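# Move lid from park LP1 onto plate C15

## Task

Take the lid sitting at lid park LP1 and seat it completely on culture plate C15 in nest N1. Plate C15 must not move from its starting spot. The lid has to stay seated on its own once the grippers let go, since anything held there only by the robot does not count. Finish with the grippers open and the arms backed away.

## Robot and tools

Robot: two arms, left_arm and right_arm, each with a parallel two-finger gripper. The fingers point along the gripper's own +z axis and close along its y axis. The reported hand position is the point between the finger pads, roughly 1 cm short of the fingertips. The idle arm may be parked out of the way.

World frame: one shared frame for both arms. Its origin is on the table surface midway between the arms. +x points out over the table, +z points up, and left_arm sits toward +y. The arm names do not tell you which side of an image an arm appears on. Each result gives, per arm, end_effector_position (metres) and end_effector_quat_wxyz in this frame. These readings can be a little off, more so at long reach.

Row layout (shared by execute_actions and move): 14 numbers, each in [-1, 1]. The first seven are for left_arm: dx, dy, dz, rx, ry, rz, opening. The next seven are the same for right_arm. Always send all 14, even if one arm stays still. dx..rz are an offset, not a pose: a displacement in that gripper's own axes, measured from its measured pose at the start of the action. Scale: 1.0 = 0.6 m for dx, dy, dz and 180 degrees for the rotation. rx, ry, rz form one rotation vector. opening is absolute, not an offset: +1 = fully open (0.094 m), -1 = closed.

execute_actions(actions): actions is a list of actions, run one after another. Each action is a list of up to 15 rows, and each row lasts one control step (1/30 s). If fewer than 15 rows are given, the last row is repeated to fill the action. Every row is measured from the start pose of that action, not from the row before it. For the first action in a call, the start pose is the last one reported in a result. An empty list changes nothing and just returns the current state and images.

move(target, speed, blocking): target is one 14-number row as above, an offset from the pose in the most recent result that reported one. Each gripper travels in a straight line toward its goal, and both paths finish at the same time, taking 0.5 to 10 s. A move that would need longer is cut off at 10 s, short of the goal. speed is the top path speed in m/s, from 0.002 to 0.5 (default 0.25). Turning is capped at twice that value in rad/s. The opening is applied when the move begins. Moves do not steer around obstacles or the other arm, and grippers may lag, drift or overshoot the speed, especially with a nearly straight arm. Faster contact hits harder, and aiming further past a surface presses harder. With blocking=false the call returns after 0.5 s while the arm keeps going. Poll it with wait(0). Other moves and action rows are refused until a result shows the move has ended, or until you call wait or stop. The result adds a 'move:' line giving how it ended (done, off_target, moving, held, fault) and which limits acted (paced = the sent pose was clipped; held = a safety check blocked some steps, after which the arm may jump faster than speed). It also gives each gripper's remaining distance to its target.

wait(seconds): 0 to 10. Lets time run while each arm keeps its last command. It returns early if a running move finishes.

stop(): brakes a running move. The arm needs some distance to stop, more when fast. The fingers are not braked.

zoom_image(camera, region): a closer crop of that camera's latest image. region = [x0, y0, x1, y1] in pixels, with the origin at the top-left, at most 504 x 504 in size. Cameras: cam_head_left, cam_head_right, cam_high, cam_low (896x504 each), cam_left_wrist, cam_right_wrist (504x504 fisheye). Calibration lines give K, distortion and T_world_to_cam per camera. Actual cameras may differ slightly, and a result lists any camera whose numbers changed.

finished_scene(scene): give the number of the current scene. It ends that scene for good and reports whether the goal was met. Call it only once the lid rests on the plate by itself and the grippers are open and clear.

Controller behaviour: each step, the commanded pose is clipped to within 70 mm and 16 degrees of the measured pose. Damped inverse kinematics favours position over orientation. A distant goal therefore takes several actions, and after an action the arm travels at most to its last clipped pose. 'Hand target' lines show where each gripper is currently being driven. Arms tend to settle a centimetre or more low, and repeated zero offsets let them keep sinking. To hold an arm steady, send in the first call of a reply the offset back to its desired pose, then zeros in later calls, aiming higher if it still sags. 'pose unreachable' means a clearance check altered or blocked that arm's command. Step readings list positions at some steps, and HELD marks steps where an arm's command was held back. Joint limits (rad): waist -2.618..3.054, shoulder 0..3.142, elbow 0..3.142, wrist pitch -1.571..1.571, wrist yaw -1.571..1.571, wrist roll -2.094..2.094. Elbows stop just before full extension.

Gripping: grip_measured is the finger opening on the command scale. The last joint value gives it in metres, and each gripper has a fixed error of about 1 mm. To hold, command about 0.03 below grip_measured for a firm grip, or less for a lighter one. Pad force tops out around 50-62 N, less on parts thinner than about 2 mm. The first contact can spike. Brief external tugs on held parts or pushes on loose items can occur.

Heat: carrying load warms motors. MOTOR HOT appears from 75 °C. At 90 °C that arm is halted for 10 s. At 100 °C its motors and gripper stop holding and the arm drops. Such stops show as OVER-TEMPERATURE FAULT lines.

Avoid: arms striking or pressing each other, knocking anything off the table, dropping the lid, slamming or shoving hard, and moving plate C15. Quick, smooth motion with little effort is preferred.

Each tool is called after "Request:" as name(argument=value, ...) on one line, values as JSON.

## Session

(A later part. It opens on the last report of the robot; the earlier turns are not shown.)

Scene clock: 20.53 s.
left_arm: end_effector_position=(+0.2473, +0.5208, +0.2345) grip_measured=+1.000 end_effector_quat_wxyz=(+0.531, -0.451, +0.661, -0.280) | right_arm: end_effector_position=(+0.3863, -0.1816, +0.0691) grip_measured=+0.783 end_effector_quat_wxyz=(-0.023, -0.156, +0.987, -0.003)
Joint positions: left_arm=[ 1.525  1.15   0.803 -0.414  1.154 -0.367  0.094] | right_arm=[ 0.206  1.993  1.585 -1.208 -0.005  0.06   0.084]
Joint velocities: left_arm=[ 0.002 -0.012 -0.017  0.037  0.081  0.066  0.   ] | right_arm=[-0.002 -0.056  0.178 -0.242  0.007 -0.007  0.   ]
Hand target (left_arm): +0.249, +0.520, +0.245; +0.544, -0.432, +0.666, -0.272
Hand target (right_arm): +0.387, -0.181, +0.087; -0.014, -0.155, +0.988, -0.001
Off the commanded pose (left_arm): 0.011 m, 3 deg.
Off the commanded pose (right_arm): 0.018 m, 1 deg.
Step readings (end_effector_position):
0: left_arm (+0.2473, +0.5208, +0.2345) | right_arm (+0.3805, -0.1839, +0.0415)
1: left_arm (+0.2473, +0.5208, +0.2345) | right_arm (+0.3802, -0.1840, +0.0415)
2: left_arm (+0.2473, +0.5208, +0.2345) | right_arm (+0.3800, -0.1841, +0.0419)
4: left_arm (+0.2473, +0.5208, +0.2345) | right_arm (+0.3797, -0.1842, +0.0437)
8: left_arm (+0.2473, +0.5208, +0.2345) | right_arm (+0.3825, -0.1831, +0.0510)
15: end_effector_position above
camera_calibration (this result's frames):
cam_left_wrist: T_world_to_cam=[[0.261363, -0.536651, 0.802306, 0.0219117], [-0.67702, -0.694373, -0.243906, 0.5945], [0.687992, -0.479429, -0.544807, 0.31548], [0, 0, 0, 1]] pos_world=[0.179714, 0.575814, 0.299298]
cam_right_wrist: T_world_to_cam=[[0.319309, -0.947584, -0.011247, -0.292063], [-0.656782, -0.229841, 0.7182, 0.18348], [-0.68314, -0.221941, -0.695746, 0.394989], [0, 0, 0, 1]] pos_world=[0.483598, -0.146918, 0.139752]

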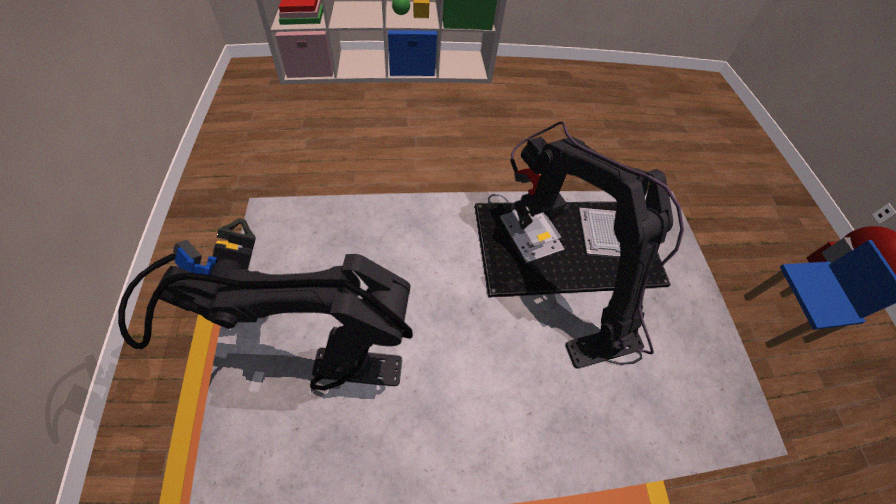

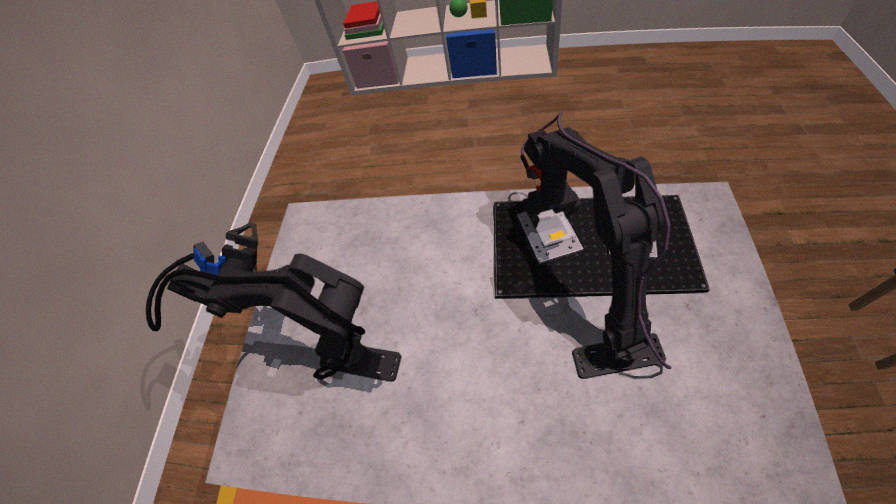

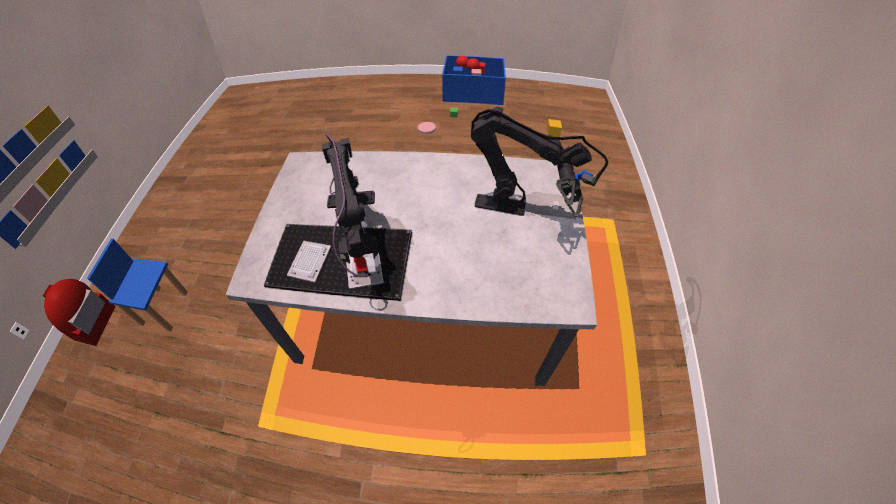

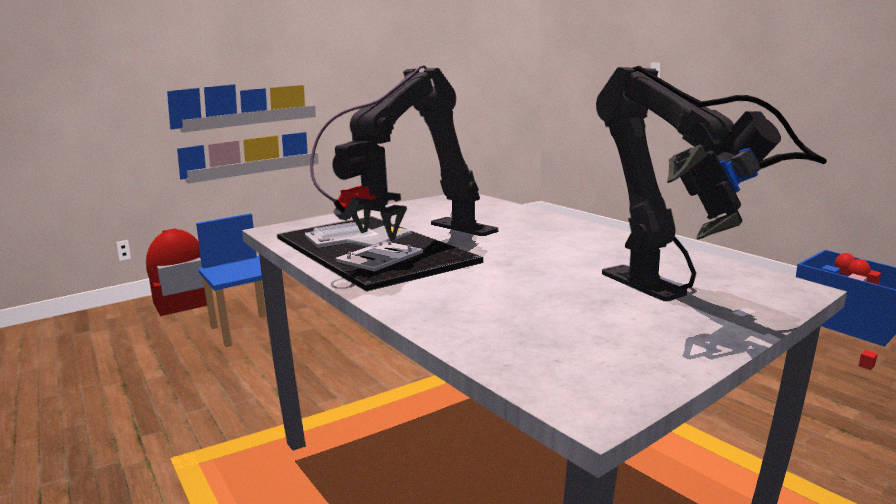

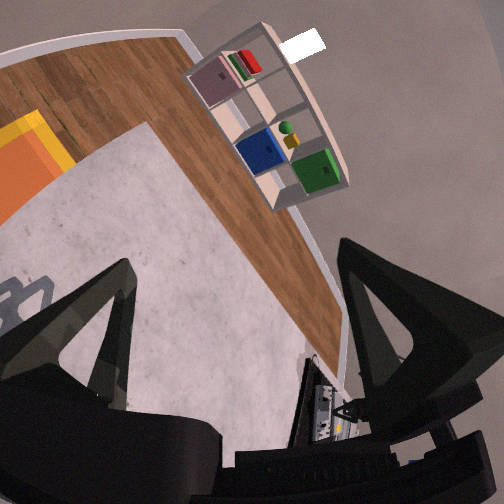

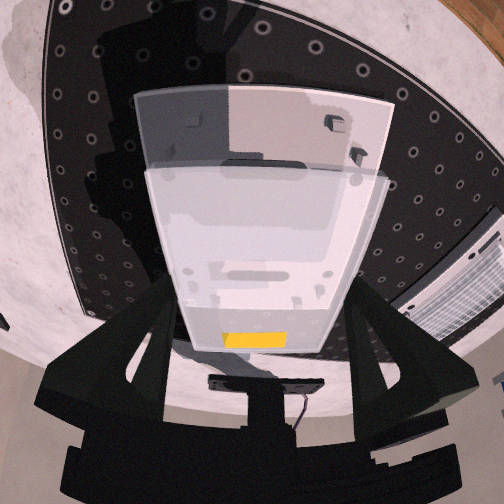

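Request:
move(target=[-0.0070,-0.0162,-0.0029,0.0060,-0.0025,0.0137,1,0.1157,-0.3464,-0.0216,-0.0048,-0.0095,0.1415,0.762], speed=0.2)

Scene clock: 22.70 s.
left_arm: end_effector_position=(+0.2471, +0.5212, +0.2341) grip_measured=+1.000 end_effector_quat_wxyz=(+0.531, -0.451, +0.661, -0.278) | right_arm: end_effector_position=(+0.3694, -0.3980, +0.0763) grip_measured=+0.783 end_effector_quat_wxyz=(-0.033, +0.070, +0.997, +0.009)
Joint positions: left_arm=[ 1.525  1.15   0.803 -0.414  1.151 -0.367  0.094] | right_arm=[-0.42   1.885  1.463 -1.218 -0.006 -0.112  0.084]
Joint velocities: left_arm=[ 0.017 -0.002  0.007 -0.066  0.007 -0.007  0.   ] | right_arm=[ 0.007  0.002  0.017  0.007 -0.051  0.022 -0.   ]
Hand target (left_arm): +0.249, +0.520, +0.245; +0.544, -0.432, +0.666, -0.273
Hand target (right_arm): +0.383, -0.400, +0.086; -0.006, +0.065, +0.998, +0.008
Off the commanded pose (left_arm): 0.011 m, 3 deg.
Off the commanded pose (right_arm): 0.018 m, 3 deg.
move: off_target (left_arm, right_arm)
camera_calibration (this result's frames):
cam_left_wrist: T_world_to_cam=[[0.264204, -0.536399, 0.801543, 0.021783], [-0.675986, -0.695768, -0.242796, 0.594805], [0.687924, -0.477684, -0.546423, 0.315069], [0, 0, 0, 1]] pos_world=[0.17958, 0.576034, 0.299117]
cam_right_wrist: T_world_to_cam=[[-0.129597, -0.991308, -0.022639, -0.342323], [-0.676602, 0.0717178, 0.732848, 0.243633], [-0.724855, 0.110292, -0.680016, 0.486891], [0, 0, 0, 1]] pos_world=[0.473403, -0.41052, 0.144798]

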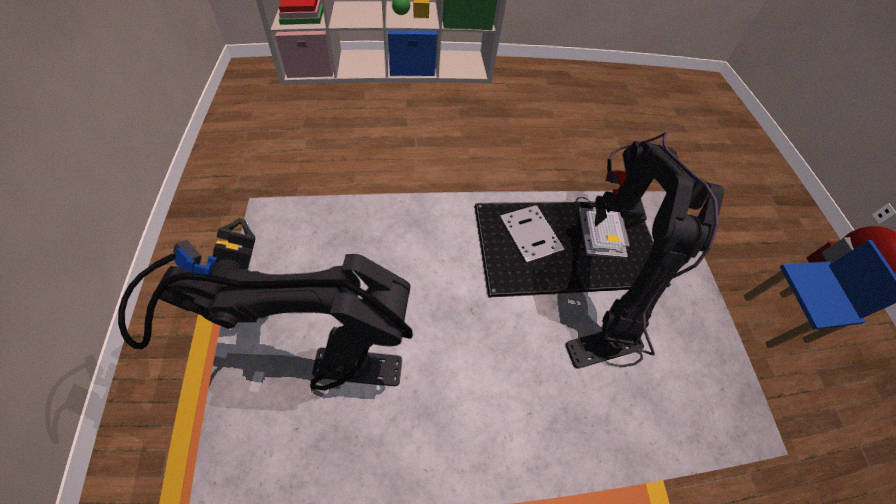

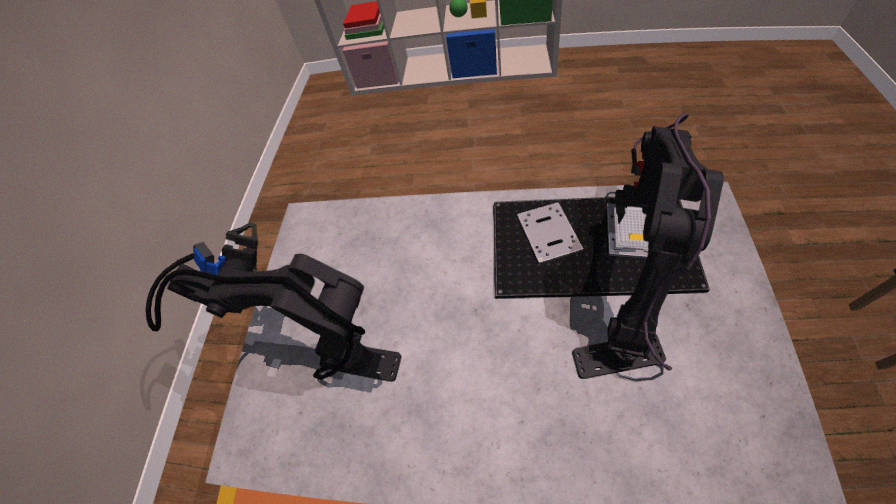

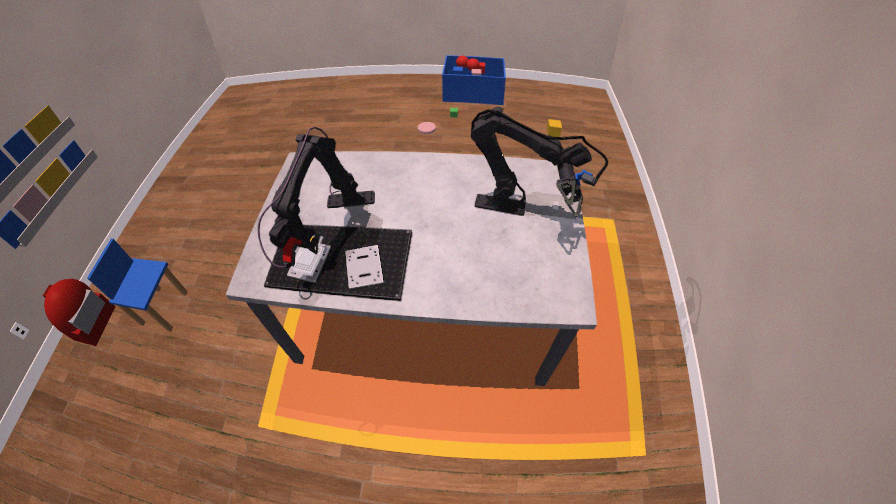

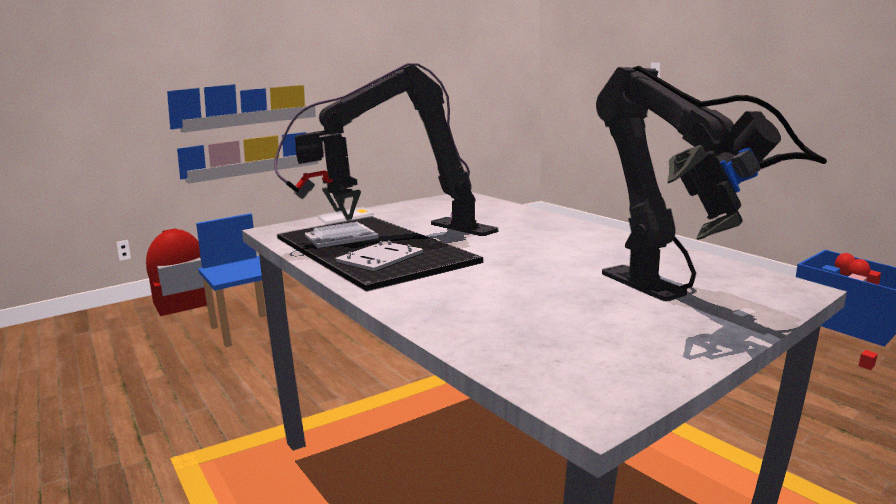

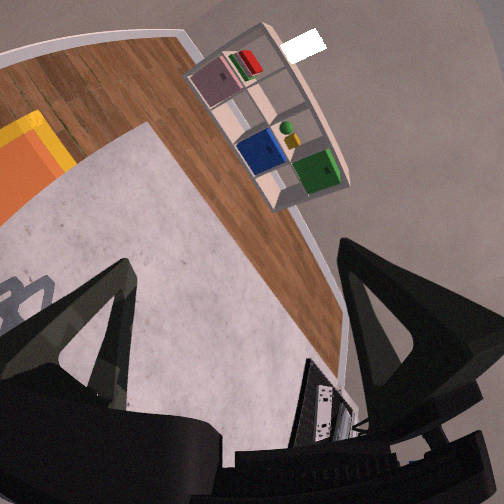

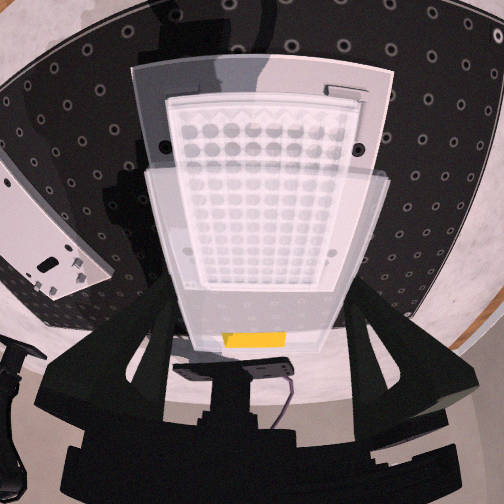

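Request:
zoom_image(camera="cam_right_wrist", region=[130, 60, 410, 220])

Request:
zoom_image(camera="cam_right_wrist", region=[150, 200, 370, 370])

Region (130, 60, 410, 220) of cam_right_wrist's 504x504 image, scaled by 1.800, with more detail than that image has; it fills the top 288 rows of this view, and the rest is white.

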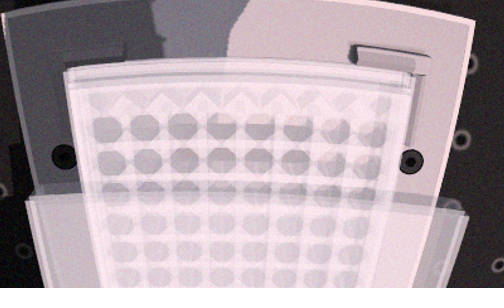

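Region (150, 200, 370, 370) of cam_right_wrist's 504x504 image, scaled by 2.291, with more detail than that image has; it fills the top 389 rows of this view, and the rest is white.

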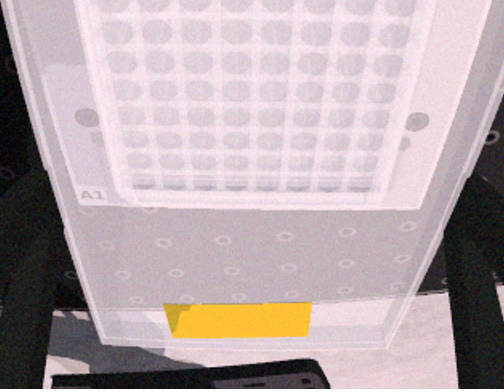

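Request:
zoom_image(camera="cam_right_wrist", region=[135, 80, 235, 190])

Request:
zoom_image(camera="cam_right_wrist", region=[300, 80, 400, 190])

Request:
zoom_image(camera="cam_right_wrist", region=[170, 250, 260, 360])

Request:
zoom_image(camera="cam_right_wrist", region=[260, 250, 350, 360])

Region (135, 80, 235, 190) of cam_right_wrist's 504x504 image, scaled by 4.582, with more detail than that image has; it fills the left 458 columns of this view, and the rest is white.

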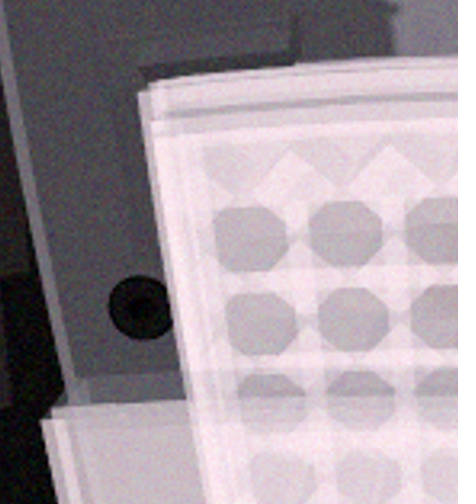

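Region (300, 80, 400, 190) of cam_right_wrist's 504x504 image, scaled by 4.582, with more detail than that image has; it fills the left 458 columns of this view, and the rest is white.

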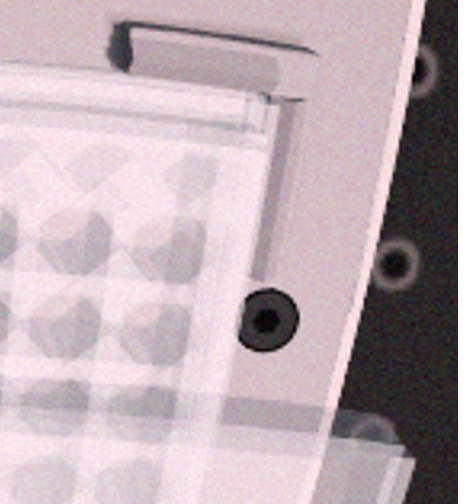

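Region (170, 250, 260, 360) of cam_right_wrist's 504x504 image, scaled by 4.582, with more detail than that image has; it fills the left 412 columns of this view, and the rest is white.

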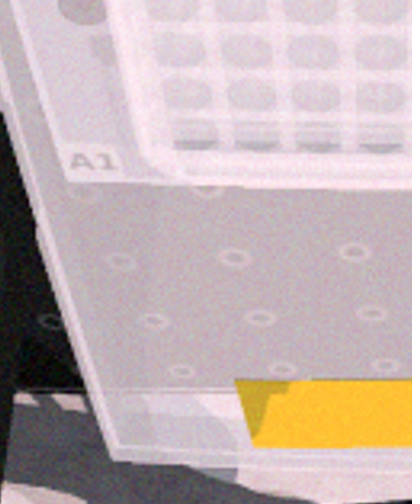

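Region (260, 250, 350, 360) of cam_right_wrist's 504x504 image, scaled by 4.582, with more detail than that image has; it fills the left 412 columns of this view, and the rest is white.

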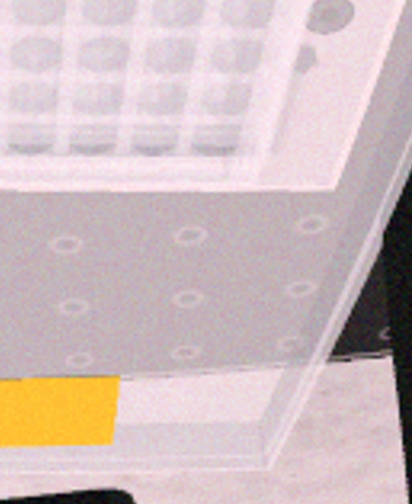

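Request:
move(target=[-0.0070,-0.0162,-0.0029,0.0060,-0.0025,0.0137,1,-0.0333,0.0034,0.0284,0.0023,-0.0202,-0.0099,0.762], speed=0.05)

Scene clock: 27.60 s.
left_arm: end_effector_position=(+0.2470, +0.5215, +0.2339) grip_measured=+1.000 end_effector_quat_wxyz=(+0.531, -0.452, +0.661, -0.277) | right_arm: end_effector_position=(+0.3845, -0.4019, +0.0623) grip_measured=+0.783 end_effector_quat_wxyz=(-0.007, +0.063, +0.998, +0.004)
Joint positions: left_arm=[ 1.525  1.15   0.803 -0.414  1.148 -0.367  0.094] | right_arm=[-0.42   1.904  1.434 -1.116 -0.006 -0.127  0.084]
Joint velocities: left_arm=[ 0.007 -0.012 -0.007 -0.066  0.007 -0.022  0.   ] | right_arm=[ 0.007 -0.017  0.017  0.022  0.066 -0.037 -0.001]
Hand target (left_arm): +0.248, +0.520, +0.245; +0.544, -0.433, +0.666, -0.271
Hand target (right_arm): +0.388, -0.399, +0.058; -0.002, +0.054, +0.999, +0.003
Off the commanded pose (left_arm): 0.011 m, 3 deg.
Off the commanded pose (right_arm): 0.007 m, 1 deg.
move: off_target (left_arm)
camera_calibration (this result's frames):
cam_left_wrist: T_world_to_cam=[[0.266333, -0.536207, 0.800968, 0.0216856], [-0.675206, -0.696814, -0.241965, 0.595033], [0.687869, -0.476375, -0.547635, 0.314762], [0, 0, 0, 1]] pos_world=[0.179479, 0.576199, 0.298982]
cam_right_wrist: T_world_to_cam=[[-0.114208, -0.993323, -0.0162869, -0.351665], [-0.714747, 0.0707702, 0.695793, 0.280987], [-0.689995, 0.0911063, -0.718057, 0.469955], [0, 0, 0, 1]] pos_world=[0.484938, -0.412019, 0.136218]

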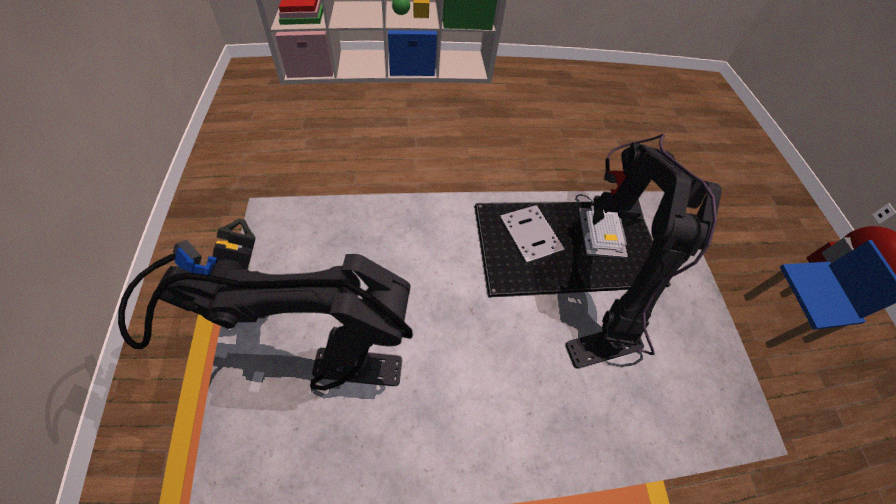

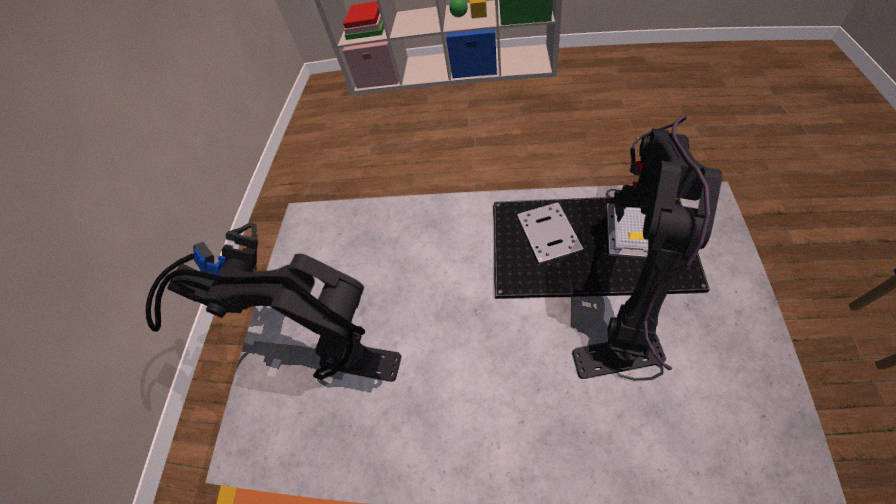

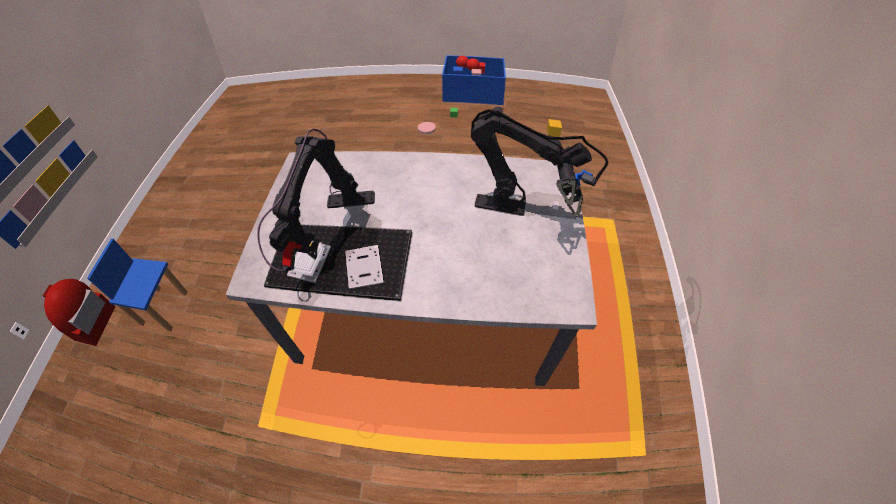

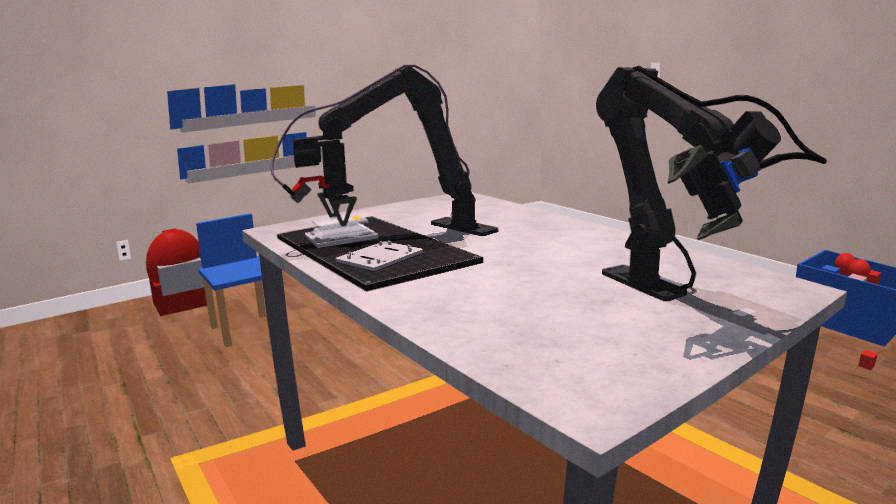

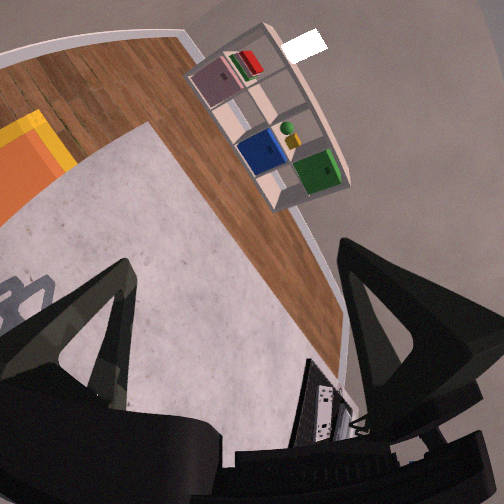

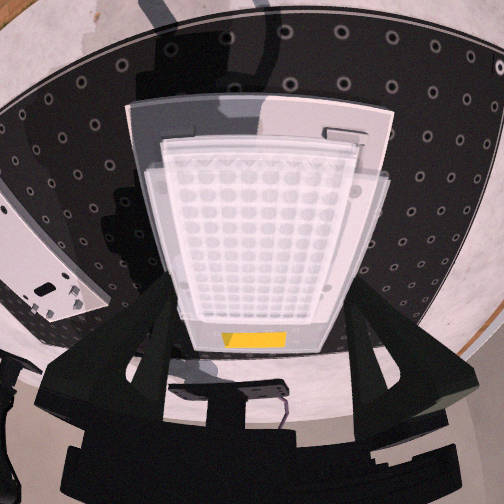

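Request:
zoom_image(camera="cam_right_wrist", region=[135, 115, 235, 225])

Request:
zoom_image(camera="cam_right_wrist", region=[300, 115, 400, 225])

Request:
zoom_image(camera="cam_right_wrist", region=[170, 260, 260, 360])

Request:
zoom_image(camera="cam_right_wrist", region=[260, 260, 350, 360])

Region (135, 115, 235, 225) of cam_right_wrist's 504x504 image, scaled by 4.582, with more detail than that image has; it fills the left 458 columns of this view, and the rest is white.

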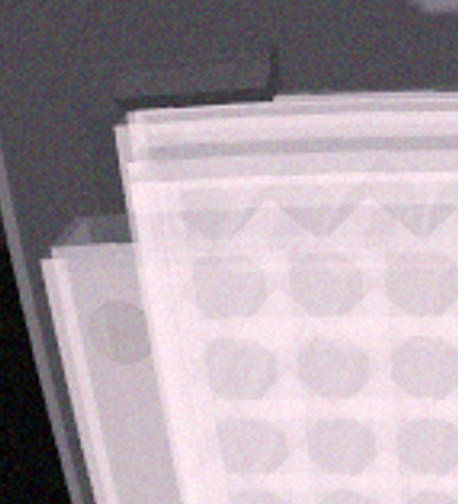

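Region (300, 115, 400, 225) of cam_right_wrist's 504x504 image, scaled by 4.582, with more detail than that image has; it fills the left 458 columns of this view, and the rest is white.

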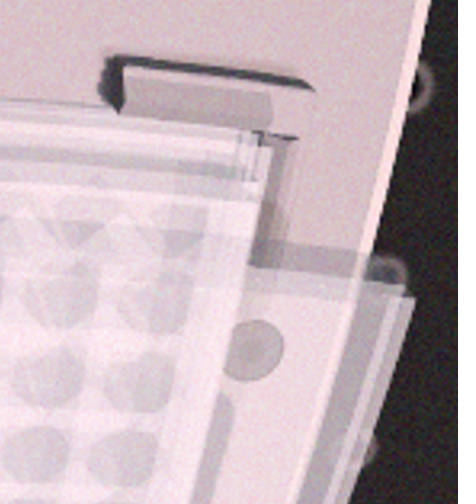

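Region (170, 260, 260, 360) of cam_right_wrist's 504x504 image, scaled by 5.040, with more detail than that image has; it fills the left 454 columns of this view, and the rest is white.

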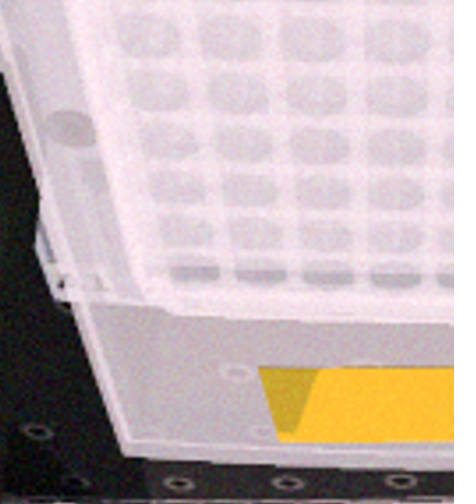

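Region (260, 260, 350, 360) of cam_right_wrist's 504x504 image, scaled by 5.040, with more detail than that image has; it fills the left 454 columns of this view, and the rest is white.

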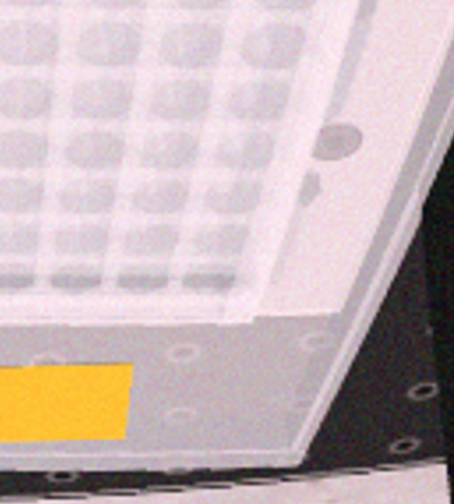

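Request:
execute_actions(actions=[[[-0.0070,-0.0162,-0.0029,0.0060,-0.0025,0.0137,1,-0.0057,0.0067,0.0071,0.0004,-0.0032,-0.0052,0.762],[-0.0070,-0.0162,-0.0029,0.0060,-0.0025,0.0137,1,-0.0057,0.0070,0.0071,0.0004,-0.0032,-0.0054,0.762],[-0.0070,-0.0162,-0.0029,0.0060,-0.0025,0.0137,1,-0.0057,0.0073,0.0071,0.0004,-0.0032,-0.0055,0.762],[-0.0070,-0.0162,-0.0029,0.0060,-0.0025,0.0137,1,-0.0058,0.0076,0.0071,0.0004,-0.0032,-0.0057,0.762],[-0.0070,-0.0162,-0.0029,0.0060,-0.0025,0.0137,1,-0.0058,0.0079,0.0071,0.0004,-0.0032,-0.0058,0.762],[-0.0070,-0.0162,-0.0029,0.0060,-0.0025,0.0137,1,-0.0058,0.0082,0.0071,0.0004,-0.0032,-0.0060,0.762],[-0.0070,-0.0162,-0.0029,0.0060,-0.0025,0.0137,1,-0.0059,0.0085,0.0071,0.0004,-0.0032,-0.0062,0.762],[-0.0070,-0.0162,-0.0029,0.0060,-0.0025,0.0137,1,-0.0059,0.0088,0.0071,0.0004,-0.0032,-0.0063,0.762],[-0.0070,-0.0162,-0.0029,0.0060,-0.0025,0.0137,1,-0.0059,0.0091,0.0071,0.0004,-0.0032,-0.0065,0.762],[-0.0070,-0.0162,-0.0029,0.0060,-0.0025,0.0137,1,-0.0060,0.0094,0.0071,0.0004,-0.0032,-0.0067,0.762],[-0.0070,-0.0162,-0.0029,0.0060,-0.0025,0.0137,1,-0.0060,0.0098,0.0071,0.0004,-0.0032,-0.0069,0.762]]])

Scene clock: 29.53 s.
left_arm: end_effector_position=(+0.2470, +0.5215, +0.2339) grip_measured=+1.000 end_effector_quat_wxyz=(+0.531, -0.452, +0.661, -0.277) | right_arm: end_effector_position=(+0.3848, -0.4020, +0.0623) grip_measured=+0.783 end_effector_quat_wxyz=(-0.006, +0.063, +0.998, +0.004)
Joint positions: left_arm=[ 1.525  1.15   0.803 -0.414  1.148 -0.367  0.094] | right_arm=[-0.42   1.904  1.434 -1.115 -0.006 -0.127  0.084]
Joint velocities: left_arm=[-0.012 -0.007  0.007 -0.022 -0.081 -0.022  0.   ] | right_arm=[-0.017 -0.002 -0.017  0.007  0.007 -0.037  0.   ]
Hand target (left_arm): +0.248, +0.521, +0.244; +0.543, -0.434, +0.666, -0.270
Hand target (right_arm): +0.389, -0.397, +0.058; -0.002, +0.052, +0.999, +0.003
Off the commanded pose (left_arm): 0.011 m, 3 deg.
Off the commanded pose (right_arm): 0.008 m, 1 deg.
Step readings (end_effector_position):
0: left_arm (+0.2470, +0.5215, +0.2339) | right_arm (+0.3848, -0.4020, +0.0623)
1: left_arm (+0.2470, +0.5215, +0.2339) | right_arm (+0.3848, -0.4020, +0.0623)
2: left_arm (+0.2470, +0.5215, +0.2339) | right_arm (+0.3848, -0.4020, +0.0623)
4: left_arm (+0.2470, +0.5215, +0.2339) | right_arm (+0.3848, -0.4020, +0.0623)
8: left_arm (+0.2470, +0.5215, +0.2339) | right_arm (+0.3848, -0.4020, +0.0623)
15: end_effector_position above
camera_calibration (this result's frames):
cam_left_wrist: T_world_to_cam=[[0.266333, -0.536207, 0.800968, 0.0216856], [-0.675206, -0.696814, -0.241965, 0.595033], [0.687869, -0.476375, -0.547635, 0.314762], [0, 0, 0, 1]] pos_world=[0.179479, 0.576199, 0.298982]
cam_right_wrist: T_world_to_cam=[[-0.113805, -0.993373, -0.0160817, -0.351905], [-0.715803, 0.0707591, 0.694708, 0.28173], [-0.688966, 0.0905727, -0.719113, 0.469668], [0, 0, 0, 1]] pos_world=[0.4852, -0.412047, 0.136365]

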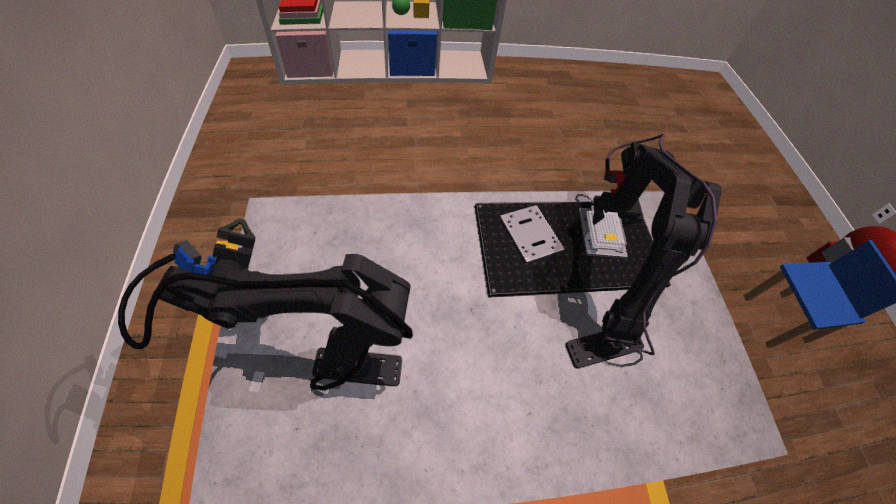

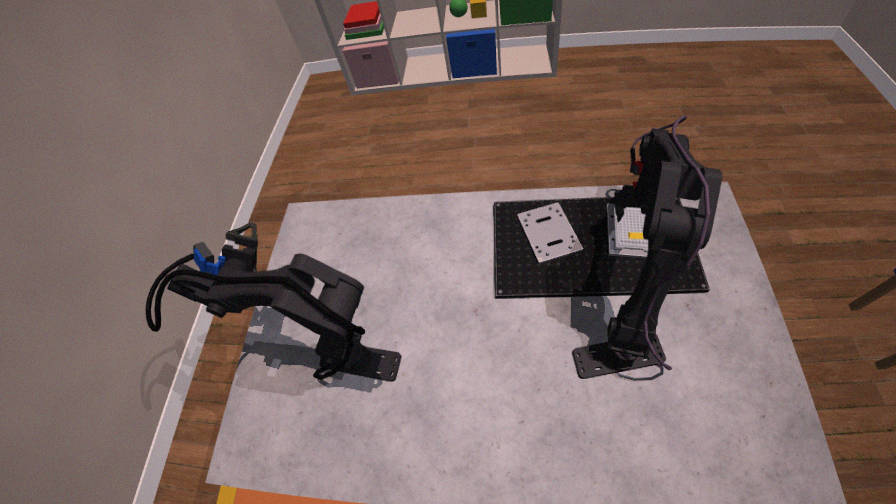

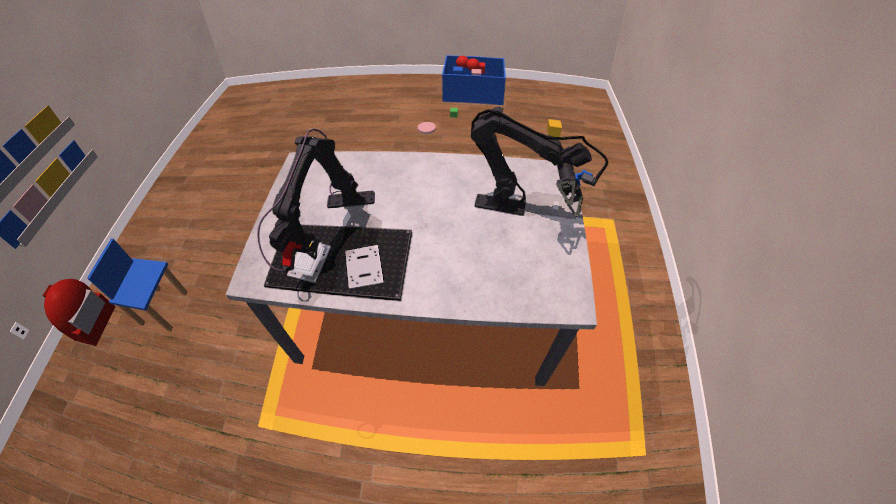

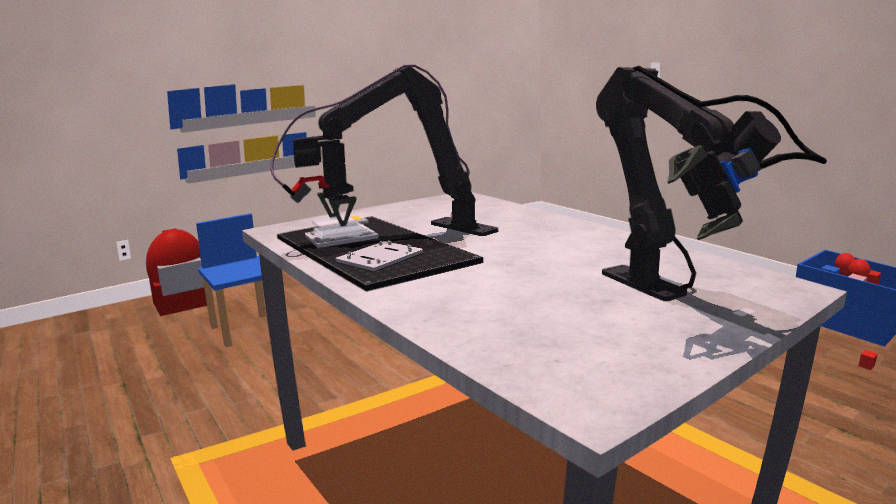

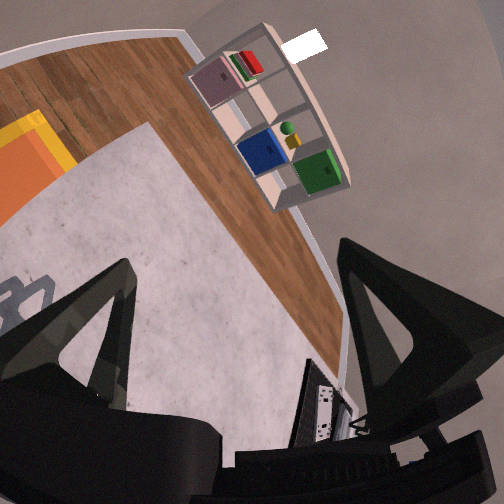

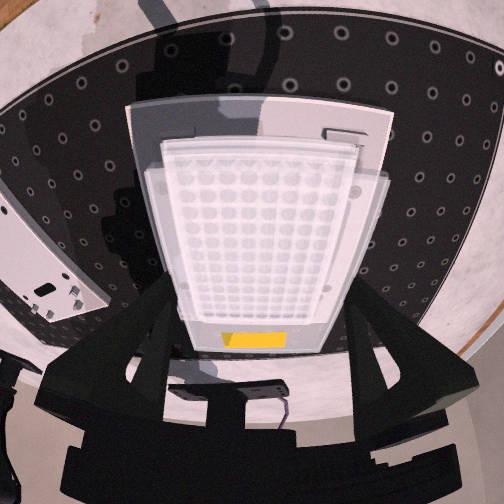

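Request:
execute_actions(actions=[[[-0.0070,-0.0162,-0.0029,0.0060,-0.0025,0.0137,1,-0.0059,0.0122,0.0071,0.0004,-0.0028,-0.0082,0.762],[-0.0070,-0.0162,-0.0029,0.0060,-0.0025,0.0137,1,-0.0062,0.0145,0.0071,0.0004,-0.0028,-0.0094,0.762],[-0.0070,-0.0162,-0.0029,0.0060,-0.0025,0.0137,1,-0.0062,0.0145,0.0071,0.0004,-0.0028,-0.0094,0.762],[-0.0070,-0.0162,-0.0029,0.0060,-0.0025,0.0137,1,-0.0062,0.0145,0.0071,0.0004,-0.0028,-0.0094,0.762],[-0.0070,-0.0162,-0.0029,0.0060,-0.0025,0.0137,1,-0.0058,0.0116,0.0071,0.0004,-0.0028,-0.0079,0.762],[-0.0070,-0.0162,-0.0029,0.0060,-0.0025,0.0137,1,-0.0055,0.0093,0.0071,0.0004,-0.0028,-0.0066,0.762]]])

Scene clock: 30.60 s.
left_arm: end_effector_position=(+0.2470, +0.5215, +0.2339) grip_measured=+1.000 end_effector_quat_wxyz=(+0.531, -0.452, +0.661, -0.277) | right_arm: end_effector_position=(+0.3858, -0.3979, +0.0623) grip_measured=+0.783 end_effector_quat_wxyz=(-0.006, +0.057, +0.998, +0.004)
Joint positions: left_arm=[ 1.525  1.15   0.803 -0.414  1.148 -0.367  0.094] | right_arm=[-0.408  1.904  1.434 -1.115 -0.006 -0.127  0.084]
Joint velocities: left_arm=[-0.002 -0.002 -0.002 -0.007  0.007  0.051  0.   ] | right_arm=[ 0.027  0.007 -0.002 -0.022 -0.022  0.007  0.001]
Hand target (left_arm): +0.248, +0.521, +0.244; +0.543, -0.434, +0.666, -0.270
Hand target (right_arm): +0.389, -0.397, +0.058; -0.002, +0.052, +0.999, +0.003
Off the commanded pose (left_arm): 0.011 m, 3 deg.
Off the commanded pose (right_arm): 0.005 m, 1 deg.
Step readings (end_effector_position):
0: left_arm (+0.2470, +0.5215, +0.2339) | right_arm (+0.3848, -0.4020, +0.0623)
1: left_arm (+0.2470, +0.5215, +0.2339) | right_arm (+0.3849, -0.4017, +0.0623)
2: left_arm (+0.2470, +0.5215, +0.2339) | right_arm (+0.3851, -0.4011, +0.0623)
4: left_arm (+0.2470, +0.5215, +0.2339) | right_arm (+0.3856, -0.3990, +0.0623)
8: left_arm (+0.2470, +0.5215, +0.2339) | right_arm (+0.3858, -0.3979, +0.0623)
15: end_effector_position above
camera_calibration (this result's frames):
cam_left_wrist: T_world_to_cam=[[0.266333, -0.536207, 0.800968, 0.0216856], [-0.675206, -0.696814, -0.241965, 0.595033], [0.687869, -0.476375, -0.547635, 0.314762], [0, 0, 0, 1]] pos_world=[0.179479, 0.576199, 0.298982]
cam_right_wrist: T_world_to_cam=[[-0.101671, -0.994688, -0.0160817, -0.352893], [-0.716614, 0.0620161, 0.694708, 0.278998], [-0.69002, 0.0821558, -0.719113, 0.46705], [0, 0, 0, 1]] pos_world=[0.486329, -0.406691, 0.136365]

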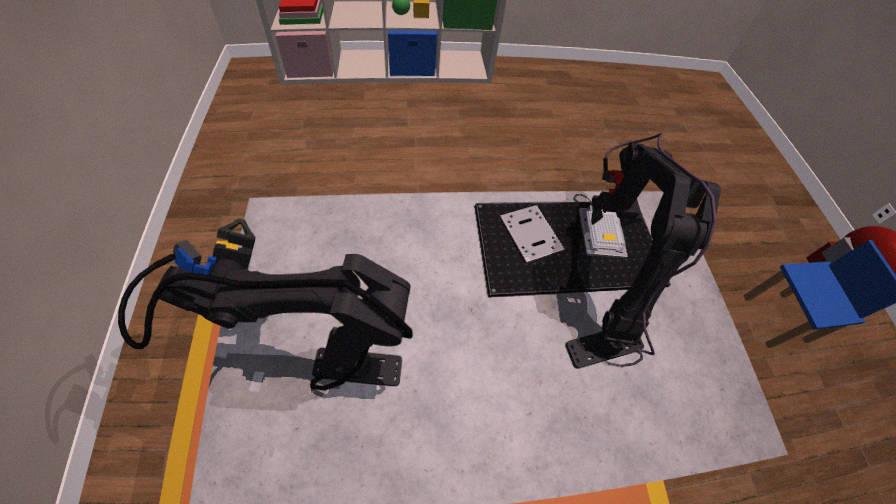

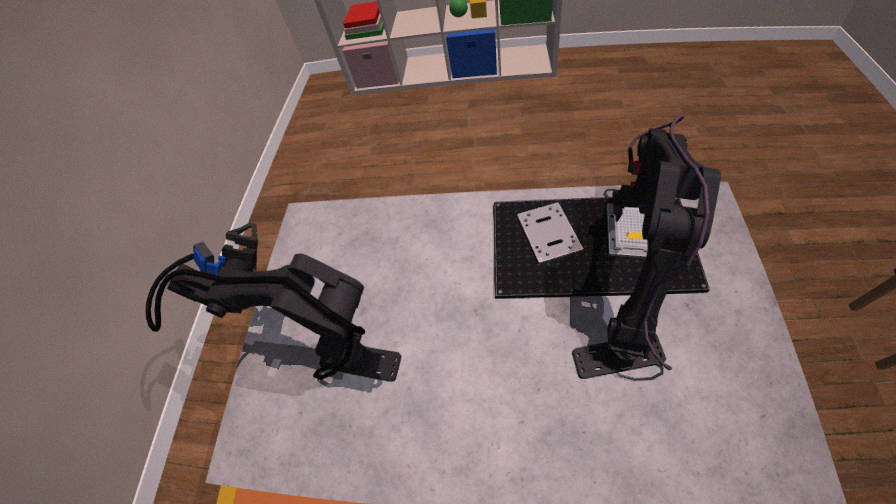

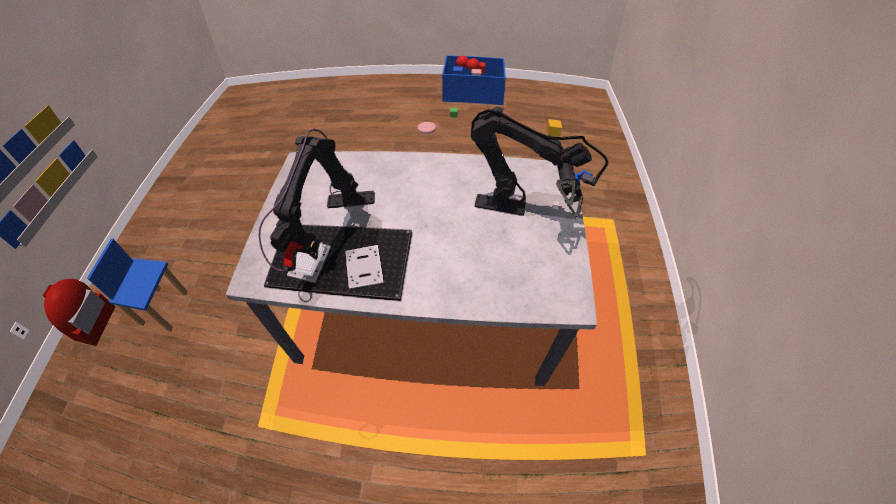

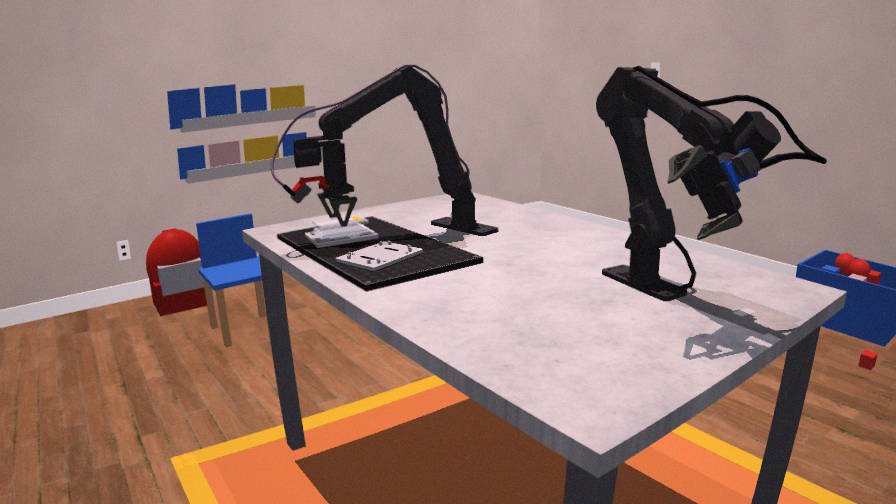

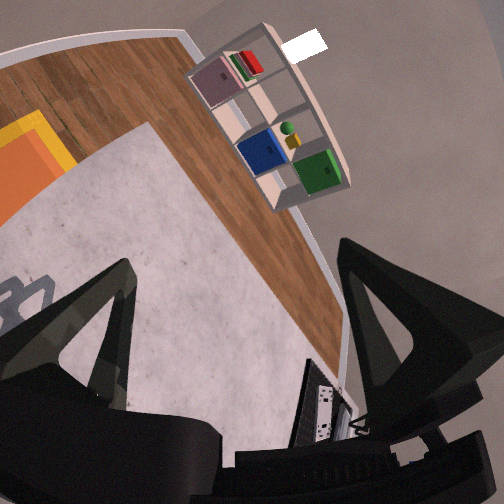

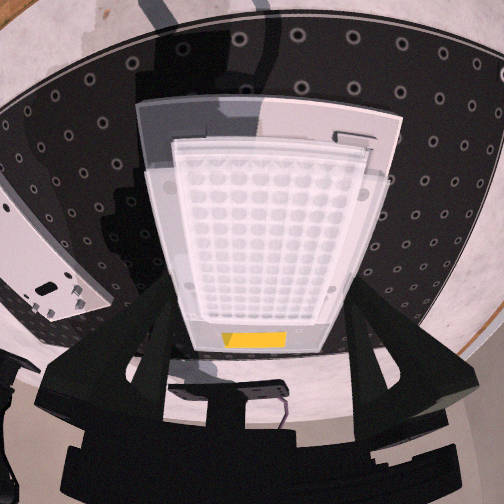

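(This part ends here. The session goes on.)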